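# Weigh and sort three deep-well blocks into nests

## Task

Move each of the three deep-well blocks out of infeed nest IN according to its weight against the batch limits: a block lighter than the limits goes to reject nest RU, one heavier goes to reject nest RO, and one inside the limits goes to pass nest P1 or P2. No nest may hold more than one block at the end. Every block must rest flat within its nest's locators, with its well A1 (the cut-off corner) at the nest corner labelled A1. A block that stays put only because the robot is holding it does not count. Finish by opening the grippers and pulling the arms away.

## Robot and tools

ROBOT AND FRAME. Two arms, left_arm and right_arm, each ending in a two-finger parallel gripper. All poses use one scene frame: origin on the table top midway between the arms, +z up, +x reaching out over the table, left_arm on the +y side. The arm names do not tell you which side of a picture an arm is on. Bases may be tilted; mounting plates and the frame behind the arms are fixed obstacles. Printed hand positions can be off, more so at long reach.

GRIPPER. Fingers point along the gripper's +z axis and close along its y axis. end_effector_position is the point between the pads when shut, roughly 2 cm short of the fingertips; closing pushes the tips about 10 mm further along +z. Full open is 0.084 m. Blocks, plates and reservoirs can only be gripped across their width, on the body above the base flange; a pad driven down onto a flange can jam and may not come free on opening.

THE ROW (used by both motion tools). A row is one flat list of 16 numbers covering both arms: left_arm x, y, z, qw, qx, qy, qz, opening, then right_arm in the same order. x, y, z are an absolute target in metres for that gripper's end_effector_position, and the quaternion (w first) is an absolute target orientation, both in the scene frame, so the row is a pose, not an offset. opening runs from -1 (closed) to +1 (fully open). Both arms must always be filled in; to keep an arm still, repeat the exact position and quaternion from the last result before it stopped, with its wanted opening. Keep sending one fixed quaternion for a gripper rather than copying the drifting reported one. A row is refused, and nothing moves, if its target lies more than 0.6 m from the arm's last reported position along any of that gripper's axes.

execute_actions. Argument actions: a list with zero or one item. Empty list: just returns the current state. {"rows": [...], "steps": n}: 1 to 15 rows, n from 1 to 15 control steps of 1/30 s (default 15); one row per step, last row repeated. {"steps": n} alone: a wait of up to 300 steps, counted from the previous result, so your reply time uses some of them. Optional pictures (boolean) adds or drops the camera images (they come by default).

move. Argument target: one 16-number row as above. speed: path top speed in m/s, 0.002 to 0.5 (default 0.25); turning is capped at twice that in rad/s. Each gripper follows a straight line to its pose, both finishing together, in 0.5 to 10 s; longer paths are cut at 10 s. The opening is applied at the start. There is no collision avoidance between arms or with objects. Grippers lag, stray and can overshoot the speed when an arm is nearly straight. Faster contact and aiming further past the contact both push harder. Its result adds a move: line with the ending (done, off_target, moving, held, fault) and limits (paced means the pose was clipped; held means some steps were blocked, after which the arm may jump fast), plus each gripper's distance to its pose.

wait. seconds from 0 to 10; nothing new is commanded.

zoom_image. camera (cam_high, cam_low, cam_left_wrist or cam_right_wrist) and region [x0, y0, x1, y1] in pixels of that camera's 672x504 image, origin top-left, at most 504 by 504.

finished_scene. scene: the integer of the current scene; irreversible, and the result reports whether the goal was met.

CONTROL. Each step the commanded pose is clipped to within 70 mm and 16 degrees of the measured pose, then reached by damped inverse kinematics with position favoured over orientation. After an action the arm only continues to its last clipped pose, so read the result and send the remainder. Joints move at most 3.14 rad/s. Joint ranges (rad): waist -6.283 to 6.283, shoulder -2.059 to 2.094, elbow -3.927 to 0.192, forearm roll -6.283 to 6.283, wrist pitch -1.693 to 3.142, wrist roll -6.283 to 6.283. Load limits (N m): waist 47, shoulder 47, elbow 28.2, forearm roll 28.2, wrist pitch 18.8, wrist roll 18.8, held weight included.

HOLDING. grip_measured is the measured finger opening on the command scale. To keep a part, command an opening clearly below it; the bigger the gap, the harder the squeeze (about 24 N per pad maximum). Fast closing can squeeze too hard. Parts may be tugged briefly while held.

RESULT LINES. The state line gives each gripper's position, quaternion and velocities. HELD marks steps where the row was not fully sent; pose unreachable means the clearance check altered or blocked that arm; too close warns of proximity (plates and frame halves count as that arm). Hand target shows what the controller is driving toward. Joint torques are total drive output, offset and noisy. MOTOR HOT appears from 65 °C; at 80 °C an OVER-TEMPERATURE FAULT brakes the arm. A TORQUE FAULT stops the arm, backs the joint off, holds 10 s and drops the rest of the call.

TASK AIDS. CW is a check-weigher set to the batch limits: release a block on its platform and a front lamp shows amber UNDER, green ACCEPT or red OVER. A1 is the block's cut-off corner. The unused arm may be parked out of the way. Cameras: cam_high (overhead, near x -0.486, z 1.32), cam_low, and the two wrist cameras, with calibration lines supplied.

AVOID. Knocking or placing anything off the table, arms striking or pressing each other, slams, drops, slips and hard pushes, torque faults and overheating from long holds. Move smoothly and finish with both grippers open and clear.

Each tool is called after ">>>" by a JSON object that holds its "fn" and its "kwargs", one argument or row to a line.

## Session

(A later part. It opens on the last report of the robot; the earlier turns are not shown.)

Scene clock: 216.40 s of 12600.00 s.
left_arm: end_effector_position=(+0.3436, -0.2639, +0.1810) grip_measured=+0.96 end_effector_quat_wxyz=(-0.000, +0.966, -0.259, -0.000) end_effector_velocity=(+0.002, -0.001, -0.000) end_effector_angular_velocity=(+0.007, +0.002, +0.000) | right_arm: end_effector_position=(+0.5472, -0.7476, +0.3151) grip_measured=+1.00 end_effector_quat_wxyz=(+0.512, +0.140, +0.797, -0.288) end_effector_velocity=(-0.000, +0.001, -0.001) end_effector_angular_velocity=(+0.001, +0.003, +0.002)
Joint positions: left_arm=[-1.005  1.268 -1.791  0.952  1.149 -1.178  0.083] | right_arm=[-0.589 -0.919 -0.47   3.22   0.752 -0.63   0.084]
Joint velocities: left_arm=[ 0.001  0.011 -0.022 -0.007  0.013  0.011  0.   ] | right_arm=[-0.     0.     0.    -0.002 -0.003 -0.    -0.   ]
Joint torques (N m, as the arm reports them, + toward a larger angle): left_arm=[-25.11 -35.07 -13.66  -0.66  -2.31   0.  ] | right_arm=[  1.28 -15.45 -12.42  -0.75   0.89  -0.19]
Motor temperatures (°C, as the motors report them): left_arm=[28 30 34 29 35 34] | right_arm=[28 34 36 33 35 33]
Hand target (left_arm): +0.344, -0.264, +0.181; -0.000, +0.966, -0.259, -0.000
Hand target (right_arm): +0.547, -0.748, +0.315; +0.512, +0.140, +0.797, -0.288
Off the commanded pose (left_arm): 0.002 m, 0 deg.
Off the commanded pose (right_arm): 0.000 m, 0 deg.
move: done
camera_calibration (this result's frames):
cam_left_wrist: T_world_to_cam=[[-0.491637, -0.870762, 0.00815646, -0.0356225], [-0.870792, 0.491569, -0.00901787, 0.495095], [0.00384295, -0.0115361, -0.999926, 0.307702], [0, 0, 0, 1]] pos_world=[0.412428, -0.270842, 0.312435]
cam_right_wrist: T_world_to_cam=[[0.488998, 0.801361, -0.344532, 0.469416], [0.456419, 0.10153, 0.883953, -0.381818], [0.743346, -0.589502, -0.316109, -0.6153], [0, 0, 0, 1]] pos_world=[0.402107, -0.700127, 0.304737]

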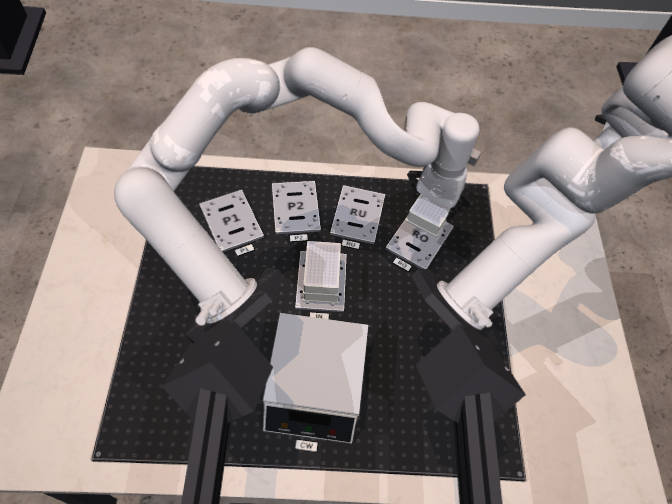

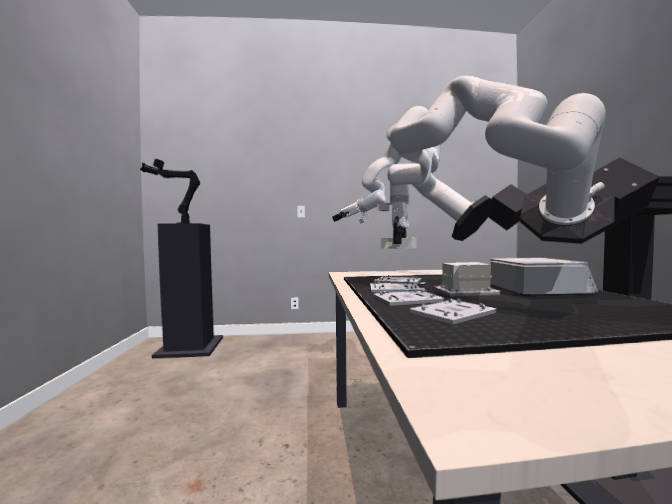

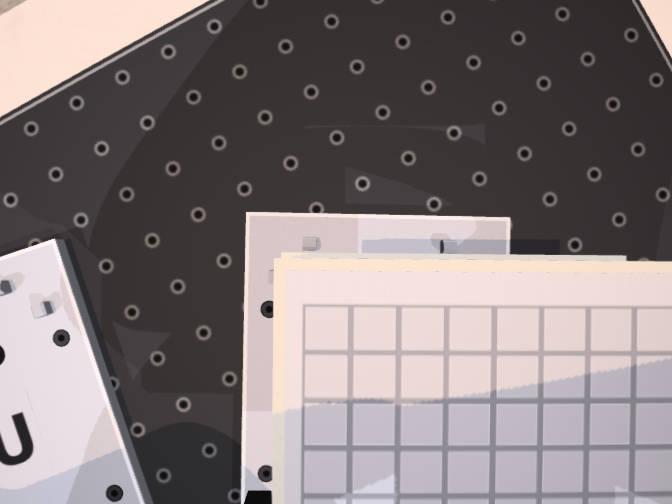

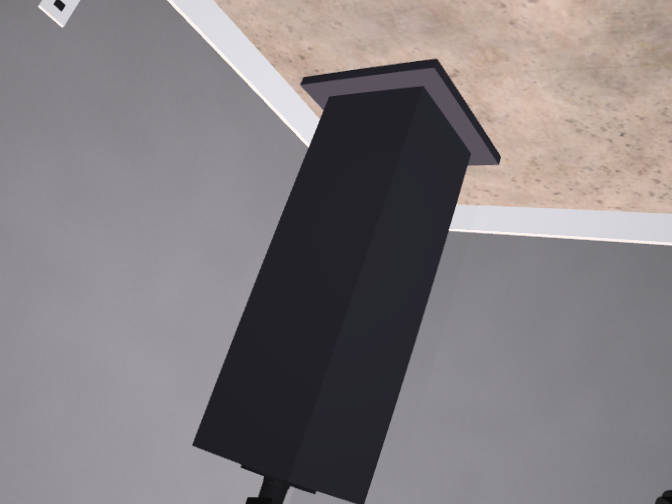

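>>> {"fn": "move", "kwargs": {
  "target": [0.3497,-0.2561,0.07,0,0.9643,-0.2647,0,-0.2,0.5472,-0.7476,0.3151,0.512,0.140,0.797,-0.288,1],
  "speed": 0.08
}}

Scene clock: 228.77 s of 12600.00 s.
left_arm: end_effector_position=(+0.3498, -0.2564, +0.0706) grip_measured=+0.96 end_effector_quat_wxyz=(+0.000, +0.964, -0.265, +0.000) end_effector_velocity=(-0.000, +0.001, -0.004) end_effector_angular_velocity=(+0.005, +0.001, -0.001) | right_arm: end_effector_position=(+0.5472, -0.7476, +0.3151) grip_measured=+1.00 end_effector_quat_wxyz=(+0.512, +0.140, +0.797, -0.288) end_effector_velocity=(-0.000, +0.000, -0.000) end_effector_angular_velocity=(+0.001, -0.000, -0.001)
Joint positions: left_arm=[-0.827  1.409 -1.85   1.125  1.036 -1.198  0.083] | right_arm=[-0.589 -0.919 -0.47   3.22   0.752 -0.63   0.084]
Joint velocities: left_arm=[ 0.005  0.006 -0.005  0.003  0.002  0.001  0.   ] | right_arm=[ 0.001  0.     0.     0.001 -0.     0.    -0.   ]
Joint torques (N m, as the arm reports them, + toward a larger angle): left_arm=[-25.35 -33.35 -11.    -0.59  -2.32  -0.07] | right_arm=[  1.75 -15.22 -11.93  -0.74   1.09  -0.29]
Motor temperatures (°C, as the motors report them): left_arm=[29 30 34 29 35 34] | right_arm=[28 34 36 33 35 33]
Hand target (left_arm): +0.350, -0.256, +0.070; +0.000, +0.964, -0.265, -0.000
Hand target (right_arm): +0.547, -0.748, +0.315; +0.512, +0.140, +0.797, -0.288
Off the commanded pose (left_arm): 0.001 m, 0 deg.
Off the commanded pose (right_arm): 0.000 m, 0 deg.
After step 90, 7.50 s passed at rest.
move: done
camera_calibration (this result's frames):
cam_left_wrist: T_world_to_cam=[[-0.502333, -0.864629, 0.00882493, -0.0198008], [-0.864666, 0.50226, -0.00934519, 0.496426], [0.00364772, -0.012325, -0.999917, 0.19722], [0, 0, 0, 1]] pos_world=[0.418577, -0.264024, 0.202017]
cam_right_wrist: T_world_to_cam=[[0.488998, 0.801361, -0.344532, 0.469416], [0.456419, 0.10153, 0.883953, -0.381818], [0.743346, -0.589502, -0.316109, -0.615301], [0, 0, 0, 1]] pos_world=[0.402107, -0.700127, 0.304737]

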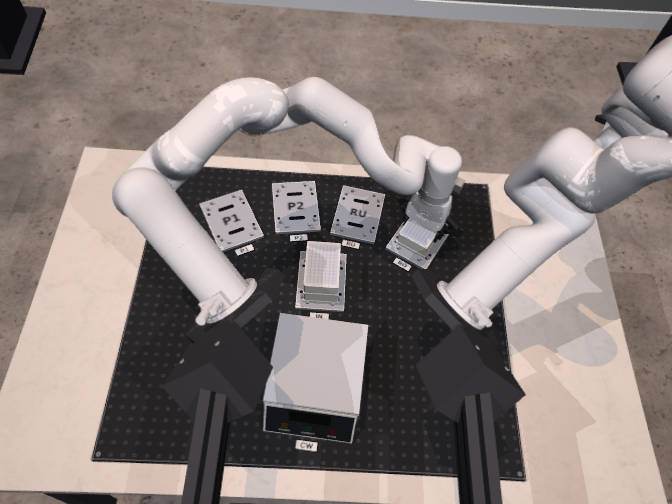

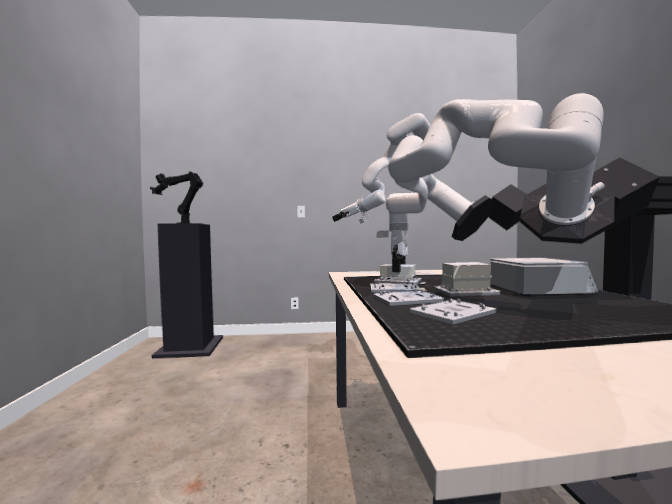

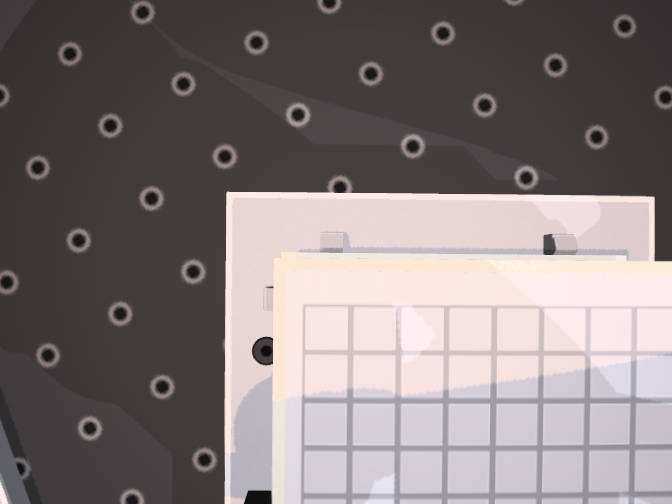

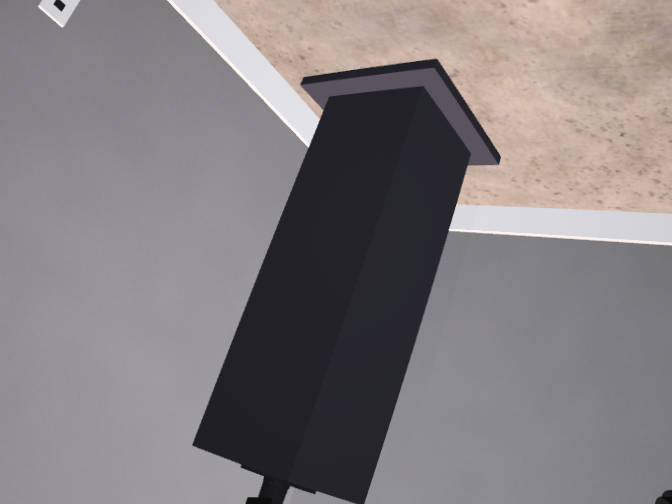

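>>> {"fn": "move", "kwargs": {
  "target": [0.3496,-0.2574,0.06,0,0.9643,-0.2647,0,-0.2,0.5472,-0.7476,0.3151,0.512,0.140,0.797,-0.288,1],
  "speed": 0.01
}}

Scene clock: 239.33 s of 12600.00 s.
left_arm: end_effector_position=(+0.3493, -0.2572, +0.0601) grip_measured=+0.96 end_effector_quat_wxyz=(-0.000, +0.964, -0.265, -0.000) end_effector_velocity=(-0.000, -0.001, -0.002) end_effector_angular_velocity=(-0.000, -0.000, -0.000) | right_arm: end_effector_position=(+0.5472, -0.7476, +0.3151) grip_measured=+1.00 end_effector_quat_wxyz=(+0.512, +0.140, +0.797, -0.288) end_effector_velocity=(-0.000, -0.000, +0.000) end_effector_angular_velocity=(-0.001, -0.002, -0.001)
Joint positions: left_arm=[-0.813  1.433 -1.872  1.137  1.03  -1.197  0.083] | right_arm=[-0.589 -0.919 -0.47   3.22   0.752 -0.63   0.084]
Joint velocities: left_arm=[ 0.003  0.007 -0.007  0.003 -0.001  0.001 -0.   ] | right_arm=[-0.    -0.     0.    -0.001  0.002  0.001 -0.   ]
Joint torques (N m, as the arm reports them, + toward a larger angle): left_arm=[-25.07 -34.14 -11.79  -0.11  -2.54   0.14] | right_arm=[  2.14 -15.13 -12.08  -0.38   0.69  -0.25]
Motor temperatures (°C, as the motors report them): left_arm=[29 30 34 29 35 34] | right_arm=[28 34 36 33 35 33]
Hand target (left_arm): +0.350, -0.257, +0.060; +0.000, +0.964, -0.265, -0.000
Hand target (right_arm): +0.547, -0.748, +0.315; +0.512, +0.140, +0.797, -0.288
Off the commanded pose (left_arm): 0.000 m, 0 deg.
Off the commanded pose (right_arm): 0.000 m, 0 deg.
After step 90, 6.33 s passed at rest.
move: done
camera_calibration (this result's frames):
cam_left_wrist: T_world_to_cam=[[-0.502488, -0.864547, 0.00800355, -0.0206126], [-0.864578, 0.502427, -0.00847705, 0.496232], [0.00330761, -0.0111793, -0.999932, 0.187154], [0, 0, 0, 1]] pos_world=[0.418055, -0.265049, 0.191513]
cam_right_wrist: T_world_to_cam=[[0.488998, 0.801361, -0.344532, 0.469416], [0.456419, 0.10153, 0.883953, -0.381818], [0.743345, -0.589502, -0.316109, -0.6153], [0, 0, 0, 1]] pos_world=[0.402107, -0.700127, 0.304737]

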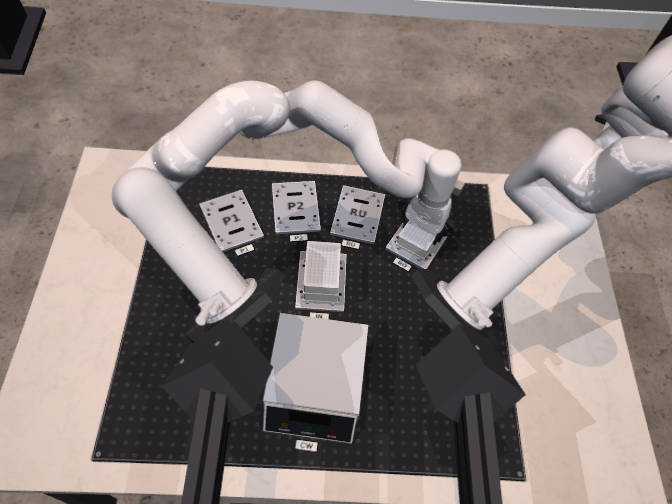

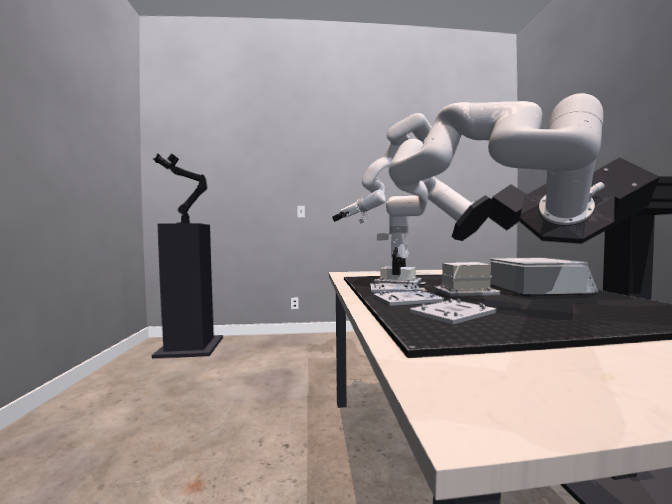

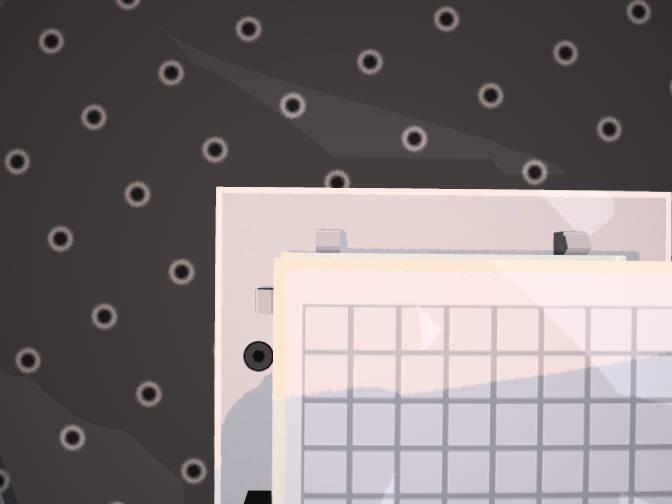

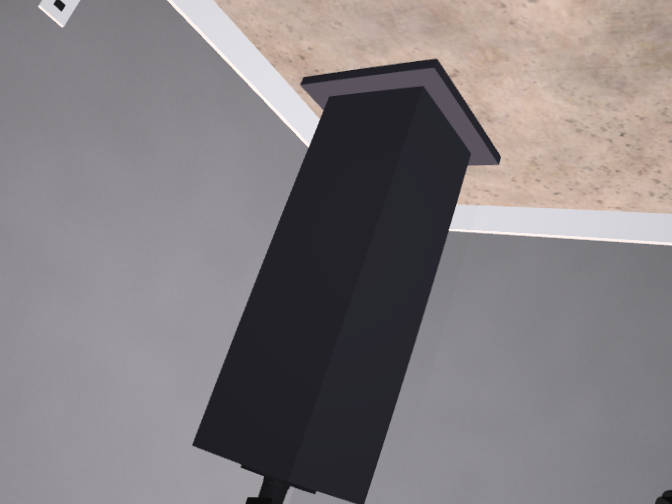

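>>> {"fn": "move", "kwargs": {
  "target": [0.3499,-0.2576,0.051,0,0.9643,-0.2647,0,-0.2,0.5472,-0.7476,0.3151,0.512,0.140,0.797,-0.288,1],
  "speed": 0.008
}}

Scene clock: 251.33 s of 12600.00 s.
left_arm: end_effector_position=(+0.3509, -0.2585, +0.0524) grip_measured=+0.96 end_effector_quat_wxyz=(+0.001, +0.964, -0.264, +0.001) end_effector_velocity=(+0.000, +0.001, -0.003) end_effector_angular_velocity=(+0.002, +0.002, +0.003) | right_arm: end_effector_position=(+0.5472, -0.7476, +0.3151) grip_measured=+1.00 end_effector_quat_wxyz=(+0.512, +0.140, +0.797, -0.288) end_effector_velocity=(-0.001, -0.000, -0.000) end_effector_angular_velocity=(+0.000, +0.002, -0.001)
Joint positions: left_arm=[-0.8    1.451 -1.891  1.15   1.023 -1.195  0.083] | right_arm=[-0.589 -0.919 -0.47   3.22   0.752 -0.63   0.084]
Joint velocities: left_arm=[ 0.006  0.005 -0.005  0.003 -0.    -0.001  0.001] | right_arm=[-0.002  0.    -0.    -0.    -0.001  0.    -0.   ]
Joint torques (N m, as the arm reports them, + toward a larger angle): left_arm=[-13.81 -25.62 -13.8    1.57  -3.64   0.39] | right_arm=[  2.2  -15.49 -12.11  -0.46   1.04  -0.34]
Motor temperatures (°C, as the motors report them): left_arm=[29 31 34 29 35 34] | right_arm=[28 34 36 33 35 33]
Hand target (left_arm): +0.350, -0.258, +0.051; +0.000, +0.964, -0.265, -0.000
Hand target (right_arm): +0.547, -0.748, +0.315; +0.512, +0.140, +0.797, -0.288
Off the commanded pose (left_arm): 0.002 m, 0 deg.
Off the commanded pose (right_arm): 0.000 m, 0 deg.
After step 90, 7.63 s passed at rest.
move: done
camera_calibration (this result's frames):
cam_left_wrist: T_world_to_cam=[[-0.501719, -0.864977, 0.00968459, -0.0213067], [-0.865013, 0.501606, -0.0119963, 0.498374], [0.00551866, -0.0143961, -0.999881, 0.177868], [0, 0, 0, 1]] pos_world=[0.419429, -0.265856, 0.184032]
cam_right_wrist: T_world_to_cam=[[0.488998, 0.801361, -0.344532, 0.469416], [0.456419, 0.10153, 0.883953, -0.381818], [0.743345, -0.589502, -0.316109, -0.615301], [0, 0, 0, 1]] pos_world=[0.402107, -0.700127, 0.304737]

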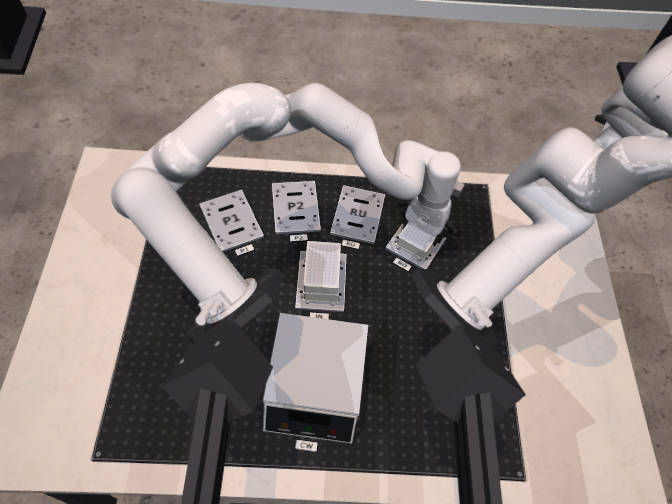

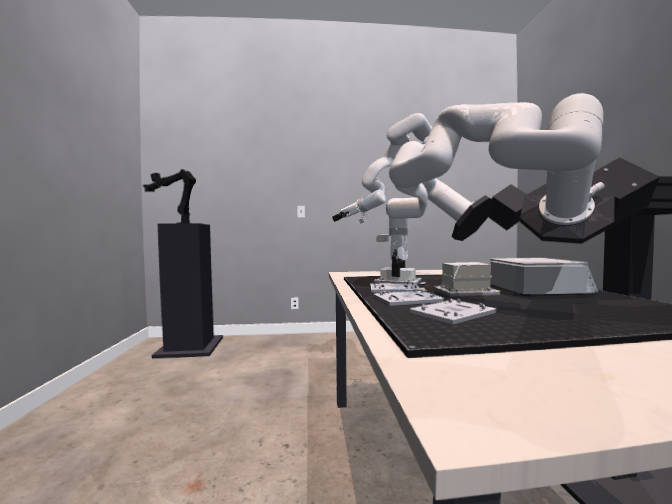

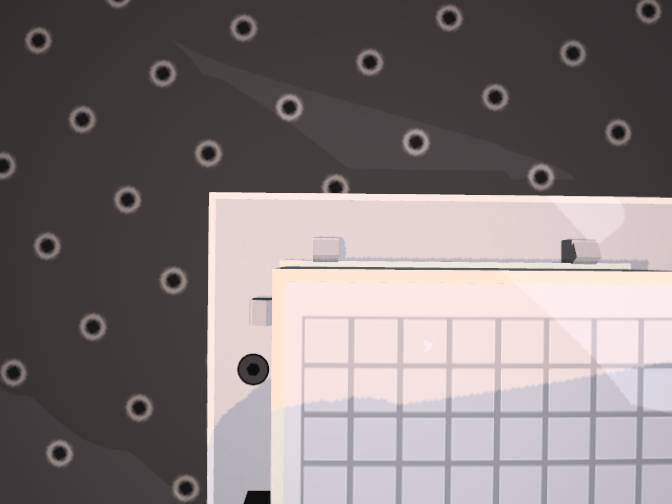

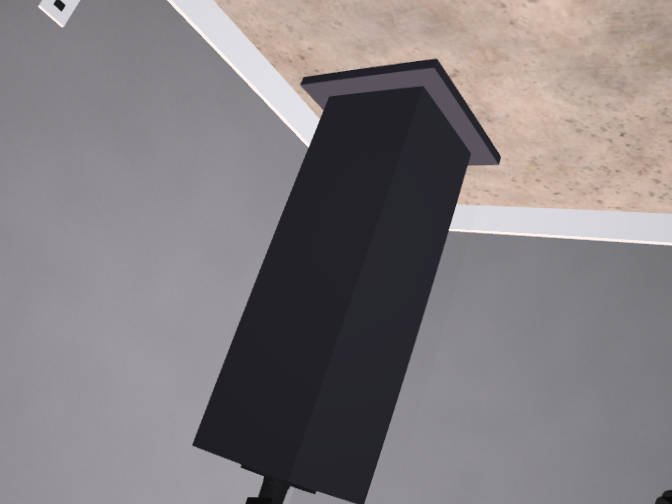

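>>> {"fn": "move", "kwargs": {
  "target": [0.3499,-0.2576,0.052,0,0.9643,-0.2647,0,1,0.5472,-0.7476,0.3151,0.512,0.140,0.797,-0.288,1],
  "speed": 0.008
}}

>>> {"fn": "move", "kwargs": {
  "target": [0.3499,-0.2576,0.14,0,0.9643,-0.2647,0,1,0.5472,-0.7476,0.3151,0.512,0.140,0.797,-0.288,1],
  "speed": 0.05
}}

>>> {"fn": "move", "kwargs": {
  "target": [0.16,-0.03,0.24,0,1,-0.009,0,1,0.5472,-0.7476,0.3151,0.512,0.140,0.797,-0.288,1],
  "speed": 0.2
}}

Scene clock: 270.73 s of 12600.00 s.
left_arm: end_effector_position=(+0.3495, -0.2573, +0.0515) grip_measured=+1.00 end_effector_quat_wxyz=(-0.000, +0.964, -0.265, -0.000) end_effector_velocity=(+0.002, -0.002, +0.003) end_effector_angular_velocity=(-0.006, -0.003, +0.001) | right_arm: end_effector_position=(+0.5472, -0.7476, +0.3151) grip_measured=+1.00 end_effector_quat_wxyz=(+0.512, +0.140, +0.797, -0.288) end_effector_velocity=(-0.000, +0.000, -0.000) end_effector_angular_velocity=(-0.000, +0.001, +0.000)
Joint positions: left_arm=[-0.799  1.451 -1.888  1.148  1.025 -1.195  0.084] | right_arm=[-0.589 -0.919 -0.47   3.22   0.752 -0.63   0.084]
Joint velocities: left_arm=[-0.003 -0.002 -0.002 -0.    -0.003  0.     0.   ] | right_arm=[-0.    -0.     0.    -0.    -0.001 -0.     0.   ]
Joint torques (N m, as the arm reports them, + toward a larger angle): left_arm=[-24.46 -32.2  -10.33  -0.48  -2.16   0.06] | right_arm=[  1.81 -15.58 -11.85  -0.33   0.77  -0.46]
Motor temperatures (°C, as the motors report them): left_arm=[29 30 33 29 35 34] | right_arm=[28 34 36 33 35 33]
Hand target (left_arm): +0.350, -0.258, +0.052; +0.000, +0.964, -0.265, -0.000
Hand target (right_arm): +0.547, -0.748, +0.315; +0.512, +0.140, +0.797, -0.288
Off the commanded pose (left_arm): 0.001 m, 0 deg.
Off the commanded pose (right_arm): 0.000 m, 0 deg.
After step 90, 15.53 s passed at rest.
move: done
camera_calibration (this result's frames):
cam_left_wrist: T_world_to_cam=[[-0.502488, -0.86455, 0.00771959, -0.020432], [-0.864579, 0.502433, -0.00804799, 0.496372], [0.00307931, -0.0107182, -0.999938, 0.178729], [0, 0, 0, 1]] pos_world=[0.418336, -0.265143, 0.182871]
cam_right_wrist: T_world_to_cam=[[0.488998, 0.801361, -0.344532, 0.469416], [0.456419, 0.10153, 0.883953, -0.381819], [0.743345, -0.589502, -0.316109, -0.6153], [0, 0, 0, 1]] pos_world=[0.402107, -0.700127, 0.304737]

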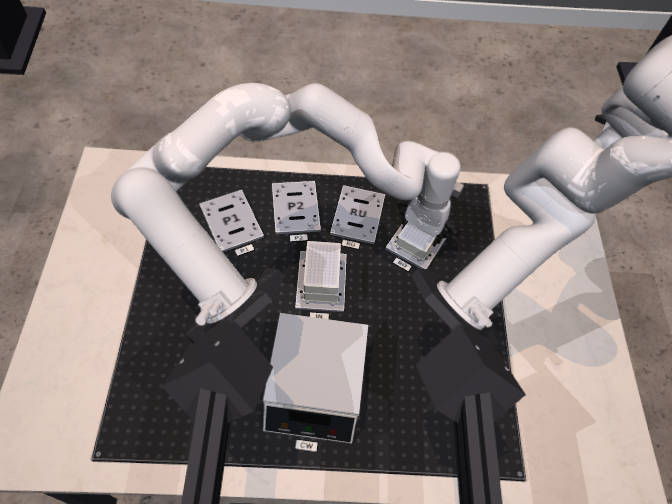

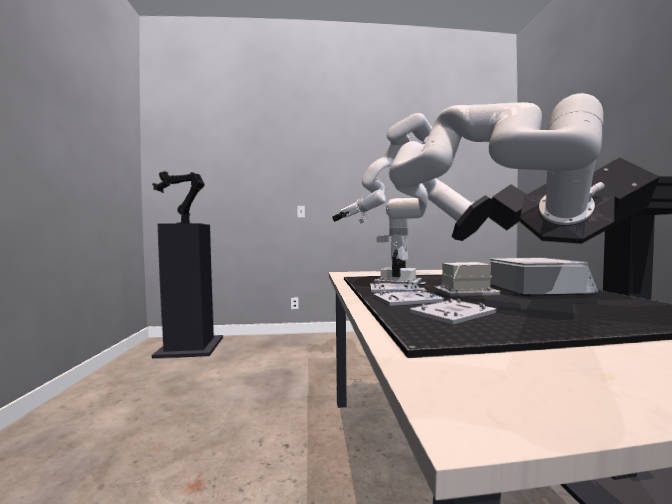

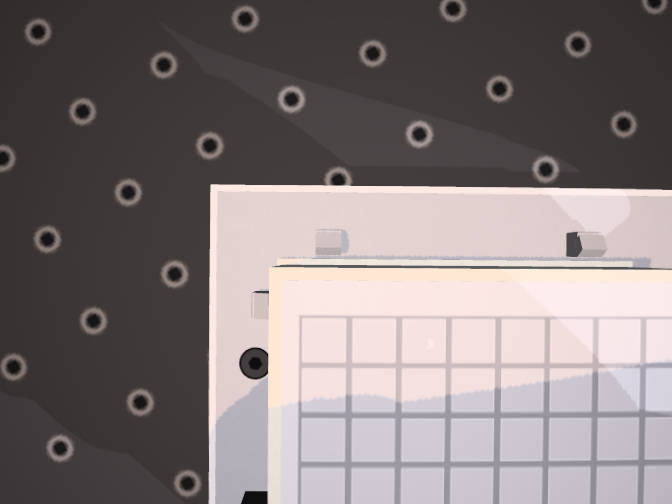

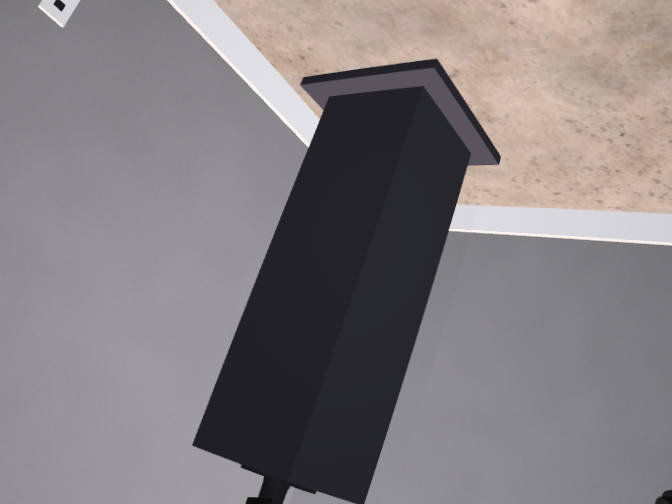

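Scene clock: 272.90 s of 12600.00 s.
left_arm: end_effector_position=(+0.3498, -0.2574, +0.1395) grip_measured=+1.00 end_effector_quat_wxyz=(-0.000, +0.964, -0.265, -0.000) end_effector_velocity=(-0.000, +0.000, +0.002) end_effector_angular_velocity=(+0.001, +0.001, -0.000) | right_arm: end_effector_position=(+0.5472, -0.7476, +0.3151) grip_measured=+1.00 end_effector_quat_wxyz=(+0.512, +0.140, +0.797, -0.288) end_effector_velocity=(-0.000, -0.000, -0.000) end_effector_angular_velocity=(+0.000, +0.001, -0.000)
Joint positions: left_arm=[-0.934  1.3   -1.783  1.022  1.099 -1.181  0.084] | right_arm=[-0.589 -0.919 -0.47   3.22   0.752 -0.63   0.084]
Joint velocities: left_arm=[-0.003 -0.004  0.003 -0.004  0.003  0.001 -0.   ] | right_arm=[-0.  0.  0.  0. -0. -0. -0.]
Joint torques (N m, as the arm reports them, + toward a larger angle): left_arm=[-24.33 -33.66 -12.24  -0.55  -2.12   0.07] | right_arm=[  1.57 -14.88 -12.13  -0.84   0.88  -0.03]
Motor temperatures (°C, as the motors report them): left_arm=[29 30 33 29 35 34] | right_arm=[28 34 36 33 35 33]
Hand target (left_arm): +0.350, -0.257, +0.140; -0.000, +0.964, -0.265, +0.000
Hand target (right_arm): +0.547, -0.748, +0.315; +0.512, +0.140, +0.797, -0.288
Off the commanded pose (left_arm): 0.001 m, 0 deg.
Off the commanded pose (right_arm): 0.000 m, 0 deg.
move: done
camera_calibration (this result's frames):
cam_left_wrist: T_world_to_cam=[[-0.502156, -0.864743, 0.00770039, -0.0212527], [-0.864768, 0.502091, -0.0089413, 0.497492], [0.00386563, -0.011149, -0.99993, 0.266347], [0, 0, 0, 1]] pos_world=[0.418513, -0.265195, 0.27094]
cam_right_wrist: T_world_to_cam=[[0.488998, 0.801361, -0.344532, 0.469416], [0.456419, 0.10153, 0.883953, -0.381818], [0.743346, -0.589502, -0.316109, -0.6153], [0, 0, 0, 1]] pos_world=[0.402107, -0.700127, 0.304737]

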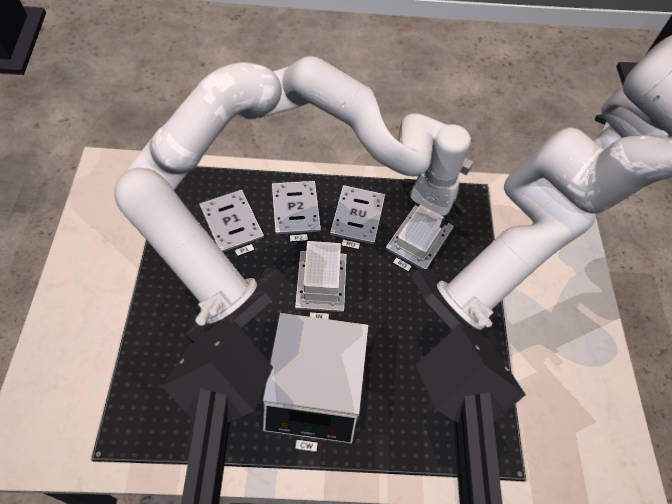

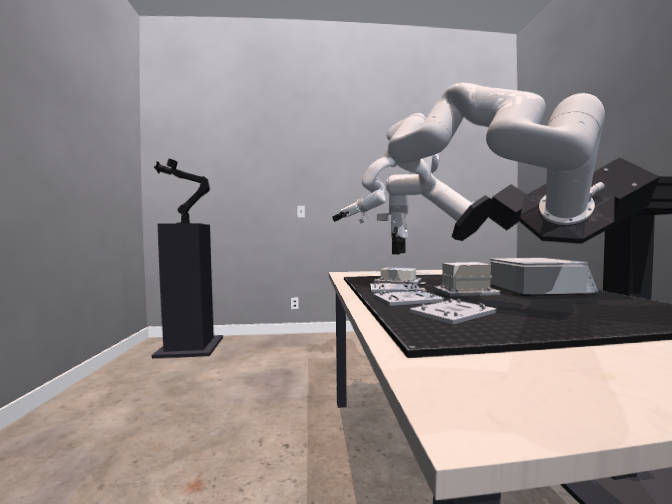

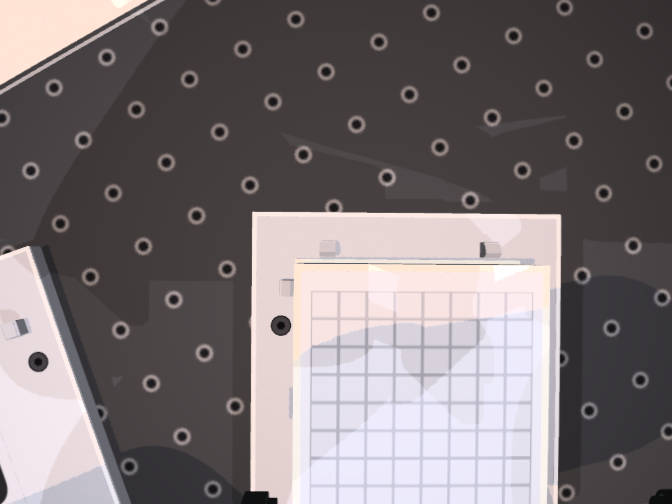

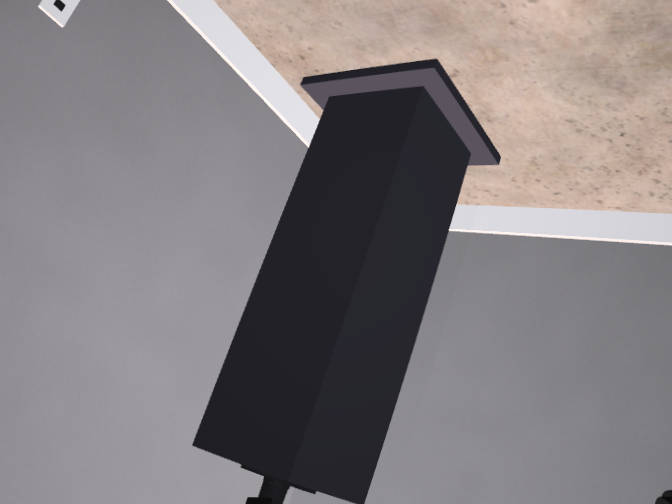

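Scene clock: 275.17 s of 12600.00 s.
left_arm: end_effector_position=(+0.1608, -0.0295, +0.2393) grip_measured=+1.00 end_effector_quat_wxyz=(+0.000, +1.000, -0.009, +0.000) end_effector_velocity=(-0.001, +0.002, +0.002) end_effector_angular_velocity=(-0.001, -0.001, +0.001) | right_arm: end_effector_position=(+0.5472, -0.7476, +0.3151) grip_measured=+1.00 end_effector_quat_wxyz=(+0.512, +0.140, +0.797, -0.288) end_effector_velocity=(-0.000, +0.000, -0.000) end_effector_angular_velocity=(+0.001, +0.001, -0.001)
Joint positions: left_arm=[-1.276  0.565 -0.622  0.935  0.937 -2.169  0.084] | right_arm=[-0.589 -0.919 -0.47   3.22   0.752 -0.63   0.084]
Joint velocities: left_arm=[-0.007 -0.007  0.007 -0.005  0.    -0.002 -0.   ] | right_arm=[-0.    -0.    -0.     0.001 -0.001 -0.     0.   ]
Joint torques (N m, as the arm reports them, + toward a larger angle): left_arm=[-13.09 -19.38 -13.37  -0.41  -2.13   0.11] | right_arm=[  1.42 -15.79 -11.99  -0.6    0.97  -0.13]
Motor temperatures (°C, as the motors report them): left_arm=[29 30 33 29 35 34] | right_arm=[28 34 36 33 35 33]
Hand target (left_arm): +0.161, -0.029, +0.239; +0.000, +1.000, -0.009, +0.000
Hand target (right_arm): +0.547, -0.748, +0.315; +0.512, +0.140, +0.797, -0.288
Off the commanded pose (left_arm): 0.001 m, 0 deg.
Off the commanded pose (right_arm): 0.000 m, 0 deg.
move: done
camera_calibration (this result's frames):
cam_left_wrist: T_world_to_cam=[[-0.00848704, -0.999928, 0.00850541, -0.0034392], [-0.999922, 0.00840817, -0.00926629, 0.227778], [0.00919411, -0.00858339, -0.999921, 0.368606], [0, 0, 0, 1]] pos_world=[0.224342, -0.00219026, 0.370717]
cam_right_wrist: T_world_to_cam=[[0.488998, 0.801361, -0.344532, 0.469416], [0.456419, 0.10153, 0.883953, -0.381818], [0.743345, -0.589502, -0.316109, -0.6153], [0, 0, 0, 1]] pos_world=[0.402107, -0.700127, 0.304737]

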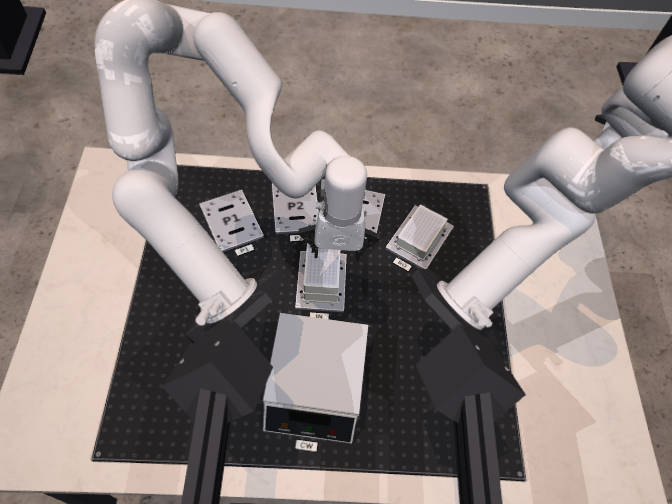

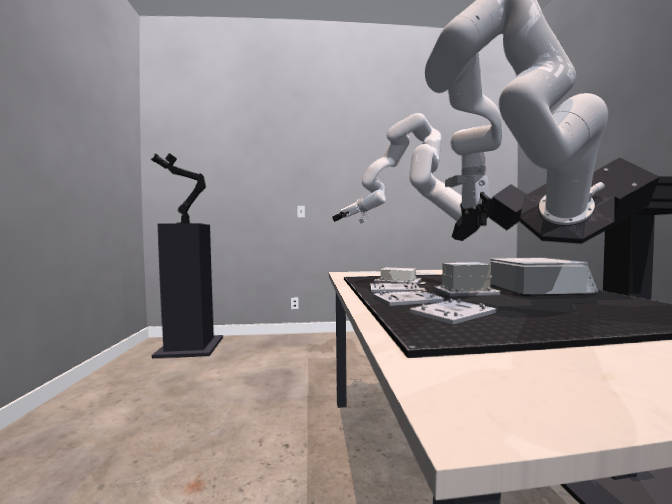

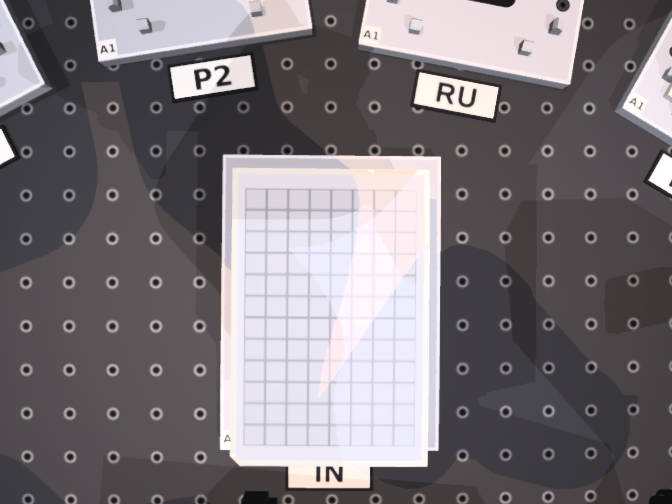

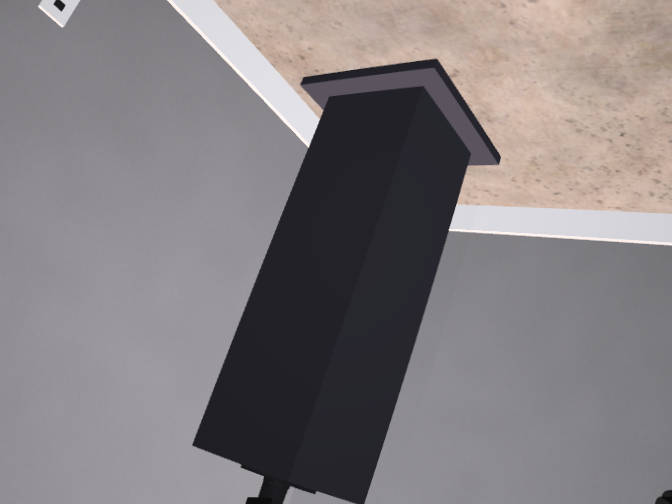

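>>> {"fn": "move", "kwargs": {
  "target": [0.199,-0.0004,0.123,0,1,-0.009,0,1,0.5472,-0.7476,0.3151,0.512,0.140,0.797,-0.288,1],
  "speed": 0.1
}}

Scene clock: 286.40 s of 12600.00 s.
left_arm: end_effector_position=(+0.1989, -0.0008, +0.1236) grip_measured=+1.00 end_effector_quat_wxyz=(+0.000, +1.000, -0.009, -0.000) end_effector_velocity=(+0.001, -0.000, -0.002) end_effector_angular_velocity=(-0.001, -0.000, +0.000) | right_arm: end_effector_position=(+0.5472, -0.7476, +0.3151) grip_measured=+1.00 end_effector_quat_wxyz=(+0.512, +0.140, +0.797, -0.288) end_effector_velocity=(+0.000, +0.000, +0.000) end_effector_angular_velocity=(-0.001, -0.002, +0.001)
Joint positions: left_arm=[-0.85   0.685 -0.605  1.46   0.891 -2.329  0.084] | right_arm=[-0.589 -0.919 -0.47   3.22   0.752 -0.63   0.084]
Joint velocities: left_arm=[ 0.008  0.003 -0.002  0.01  -0.001 -0.003  0.   ] | right_arm=[ 0.001  0.     0.    -0.     0.002 -0.     0.   ]
Joint torques (N m, as the arm reports them, + toward a larger angle): left_arm=[-14.16 -18.96  -5.43  -0.39  -2.07   0.01] | right_arm=[  1.43 -15.05 -12.28  -0.42   0.88  -0.28]
Motor temperatures (°C, as the motors report them): left_arm=[29 30 34 29 35 34] | right_arm=[28 34 36 33 35 33]
Hand target (left_arm): +0.199, -0.001, +0.123; +0.000, +1.000, -0.009, -0.000
Hand target (right_arm): +0.547, -0.748, +0.315; +0.512, +0.140, +0.797, -0.288
Off the commanded pose (left_arm): 0.001 m, 0 deg.
Off the commanded pose (right_arm): 0.000 m, 0 deg.
After step 90, 6.43 s passed at rest.
move: done
camera_calibration (this result's frames):
cam_left_wrist: T_world_to_cam=[[-0.00879656, -0.999921, 0.00897814, 0.0265983], [-0.999927, 0.00872192, -0.00831874, 0.264396], [0.00823977, -0.00905066, -0.999925, 0.252992], [0, 0, 0, 1]] pos_world=[0.262526, 0.0265799, 0.254934]
cam_right_wrist: T_world_to_cam=[[0.488998, 0.801361, -0.344532, 0.469416], [0.456419, 0.10153, 0.883953, -0.381818], [0.743345, -0.589502, -0.316109, -0.6153], [0, 0, 0, 1]] pos_world=[0.402107, -0.700127, 0.304737]

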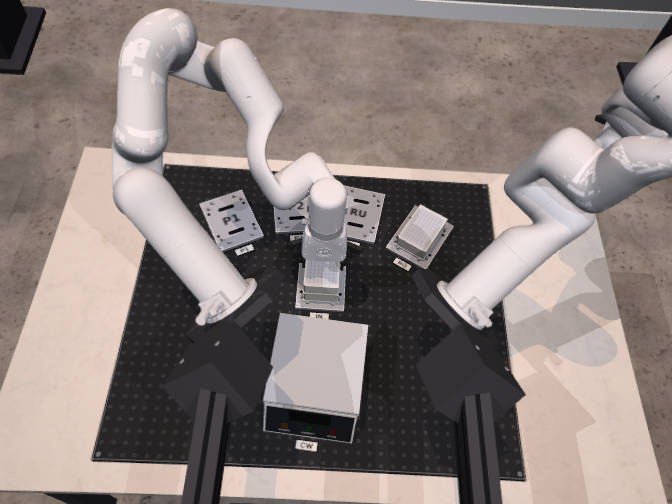

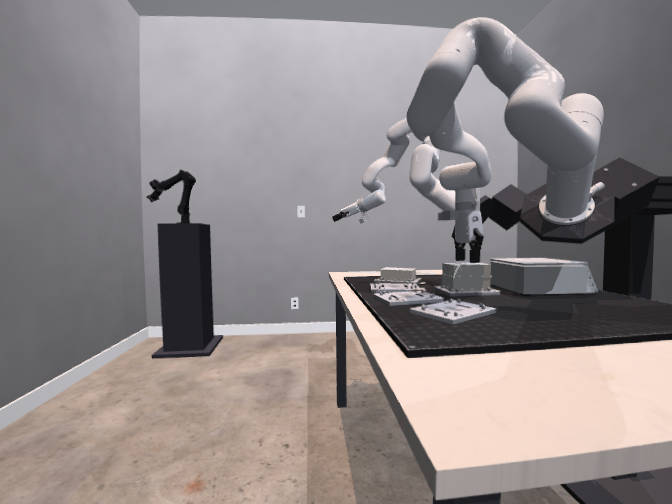

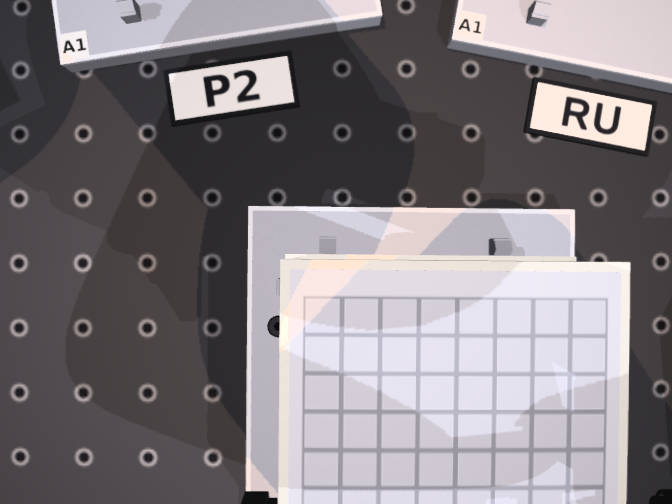

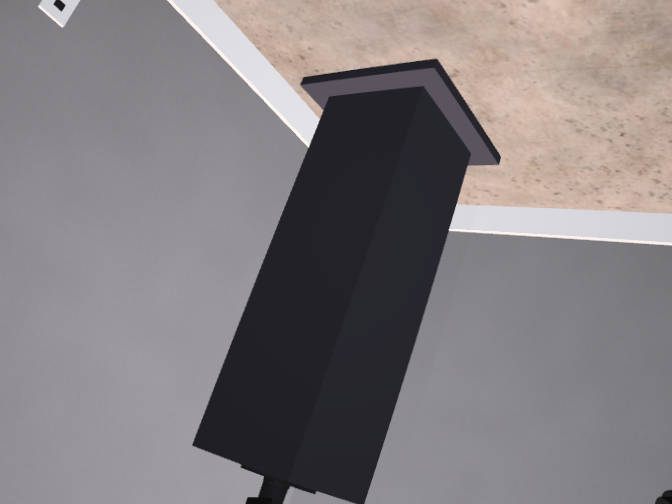

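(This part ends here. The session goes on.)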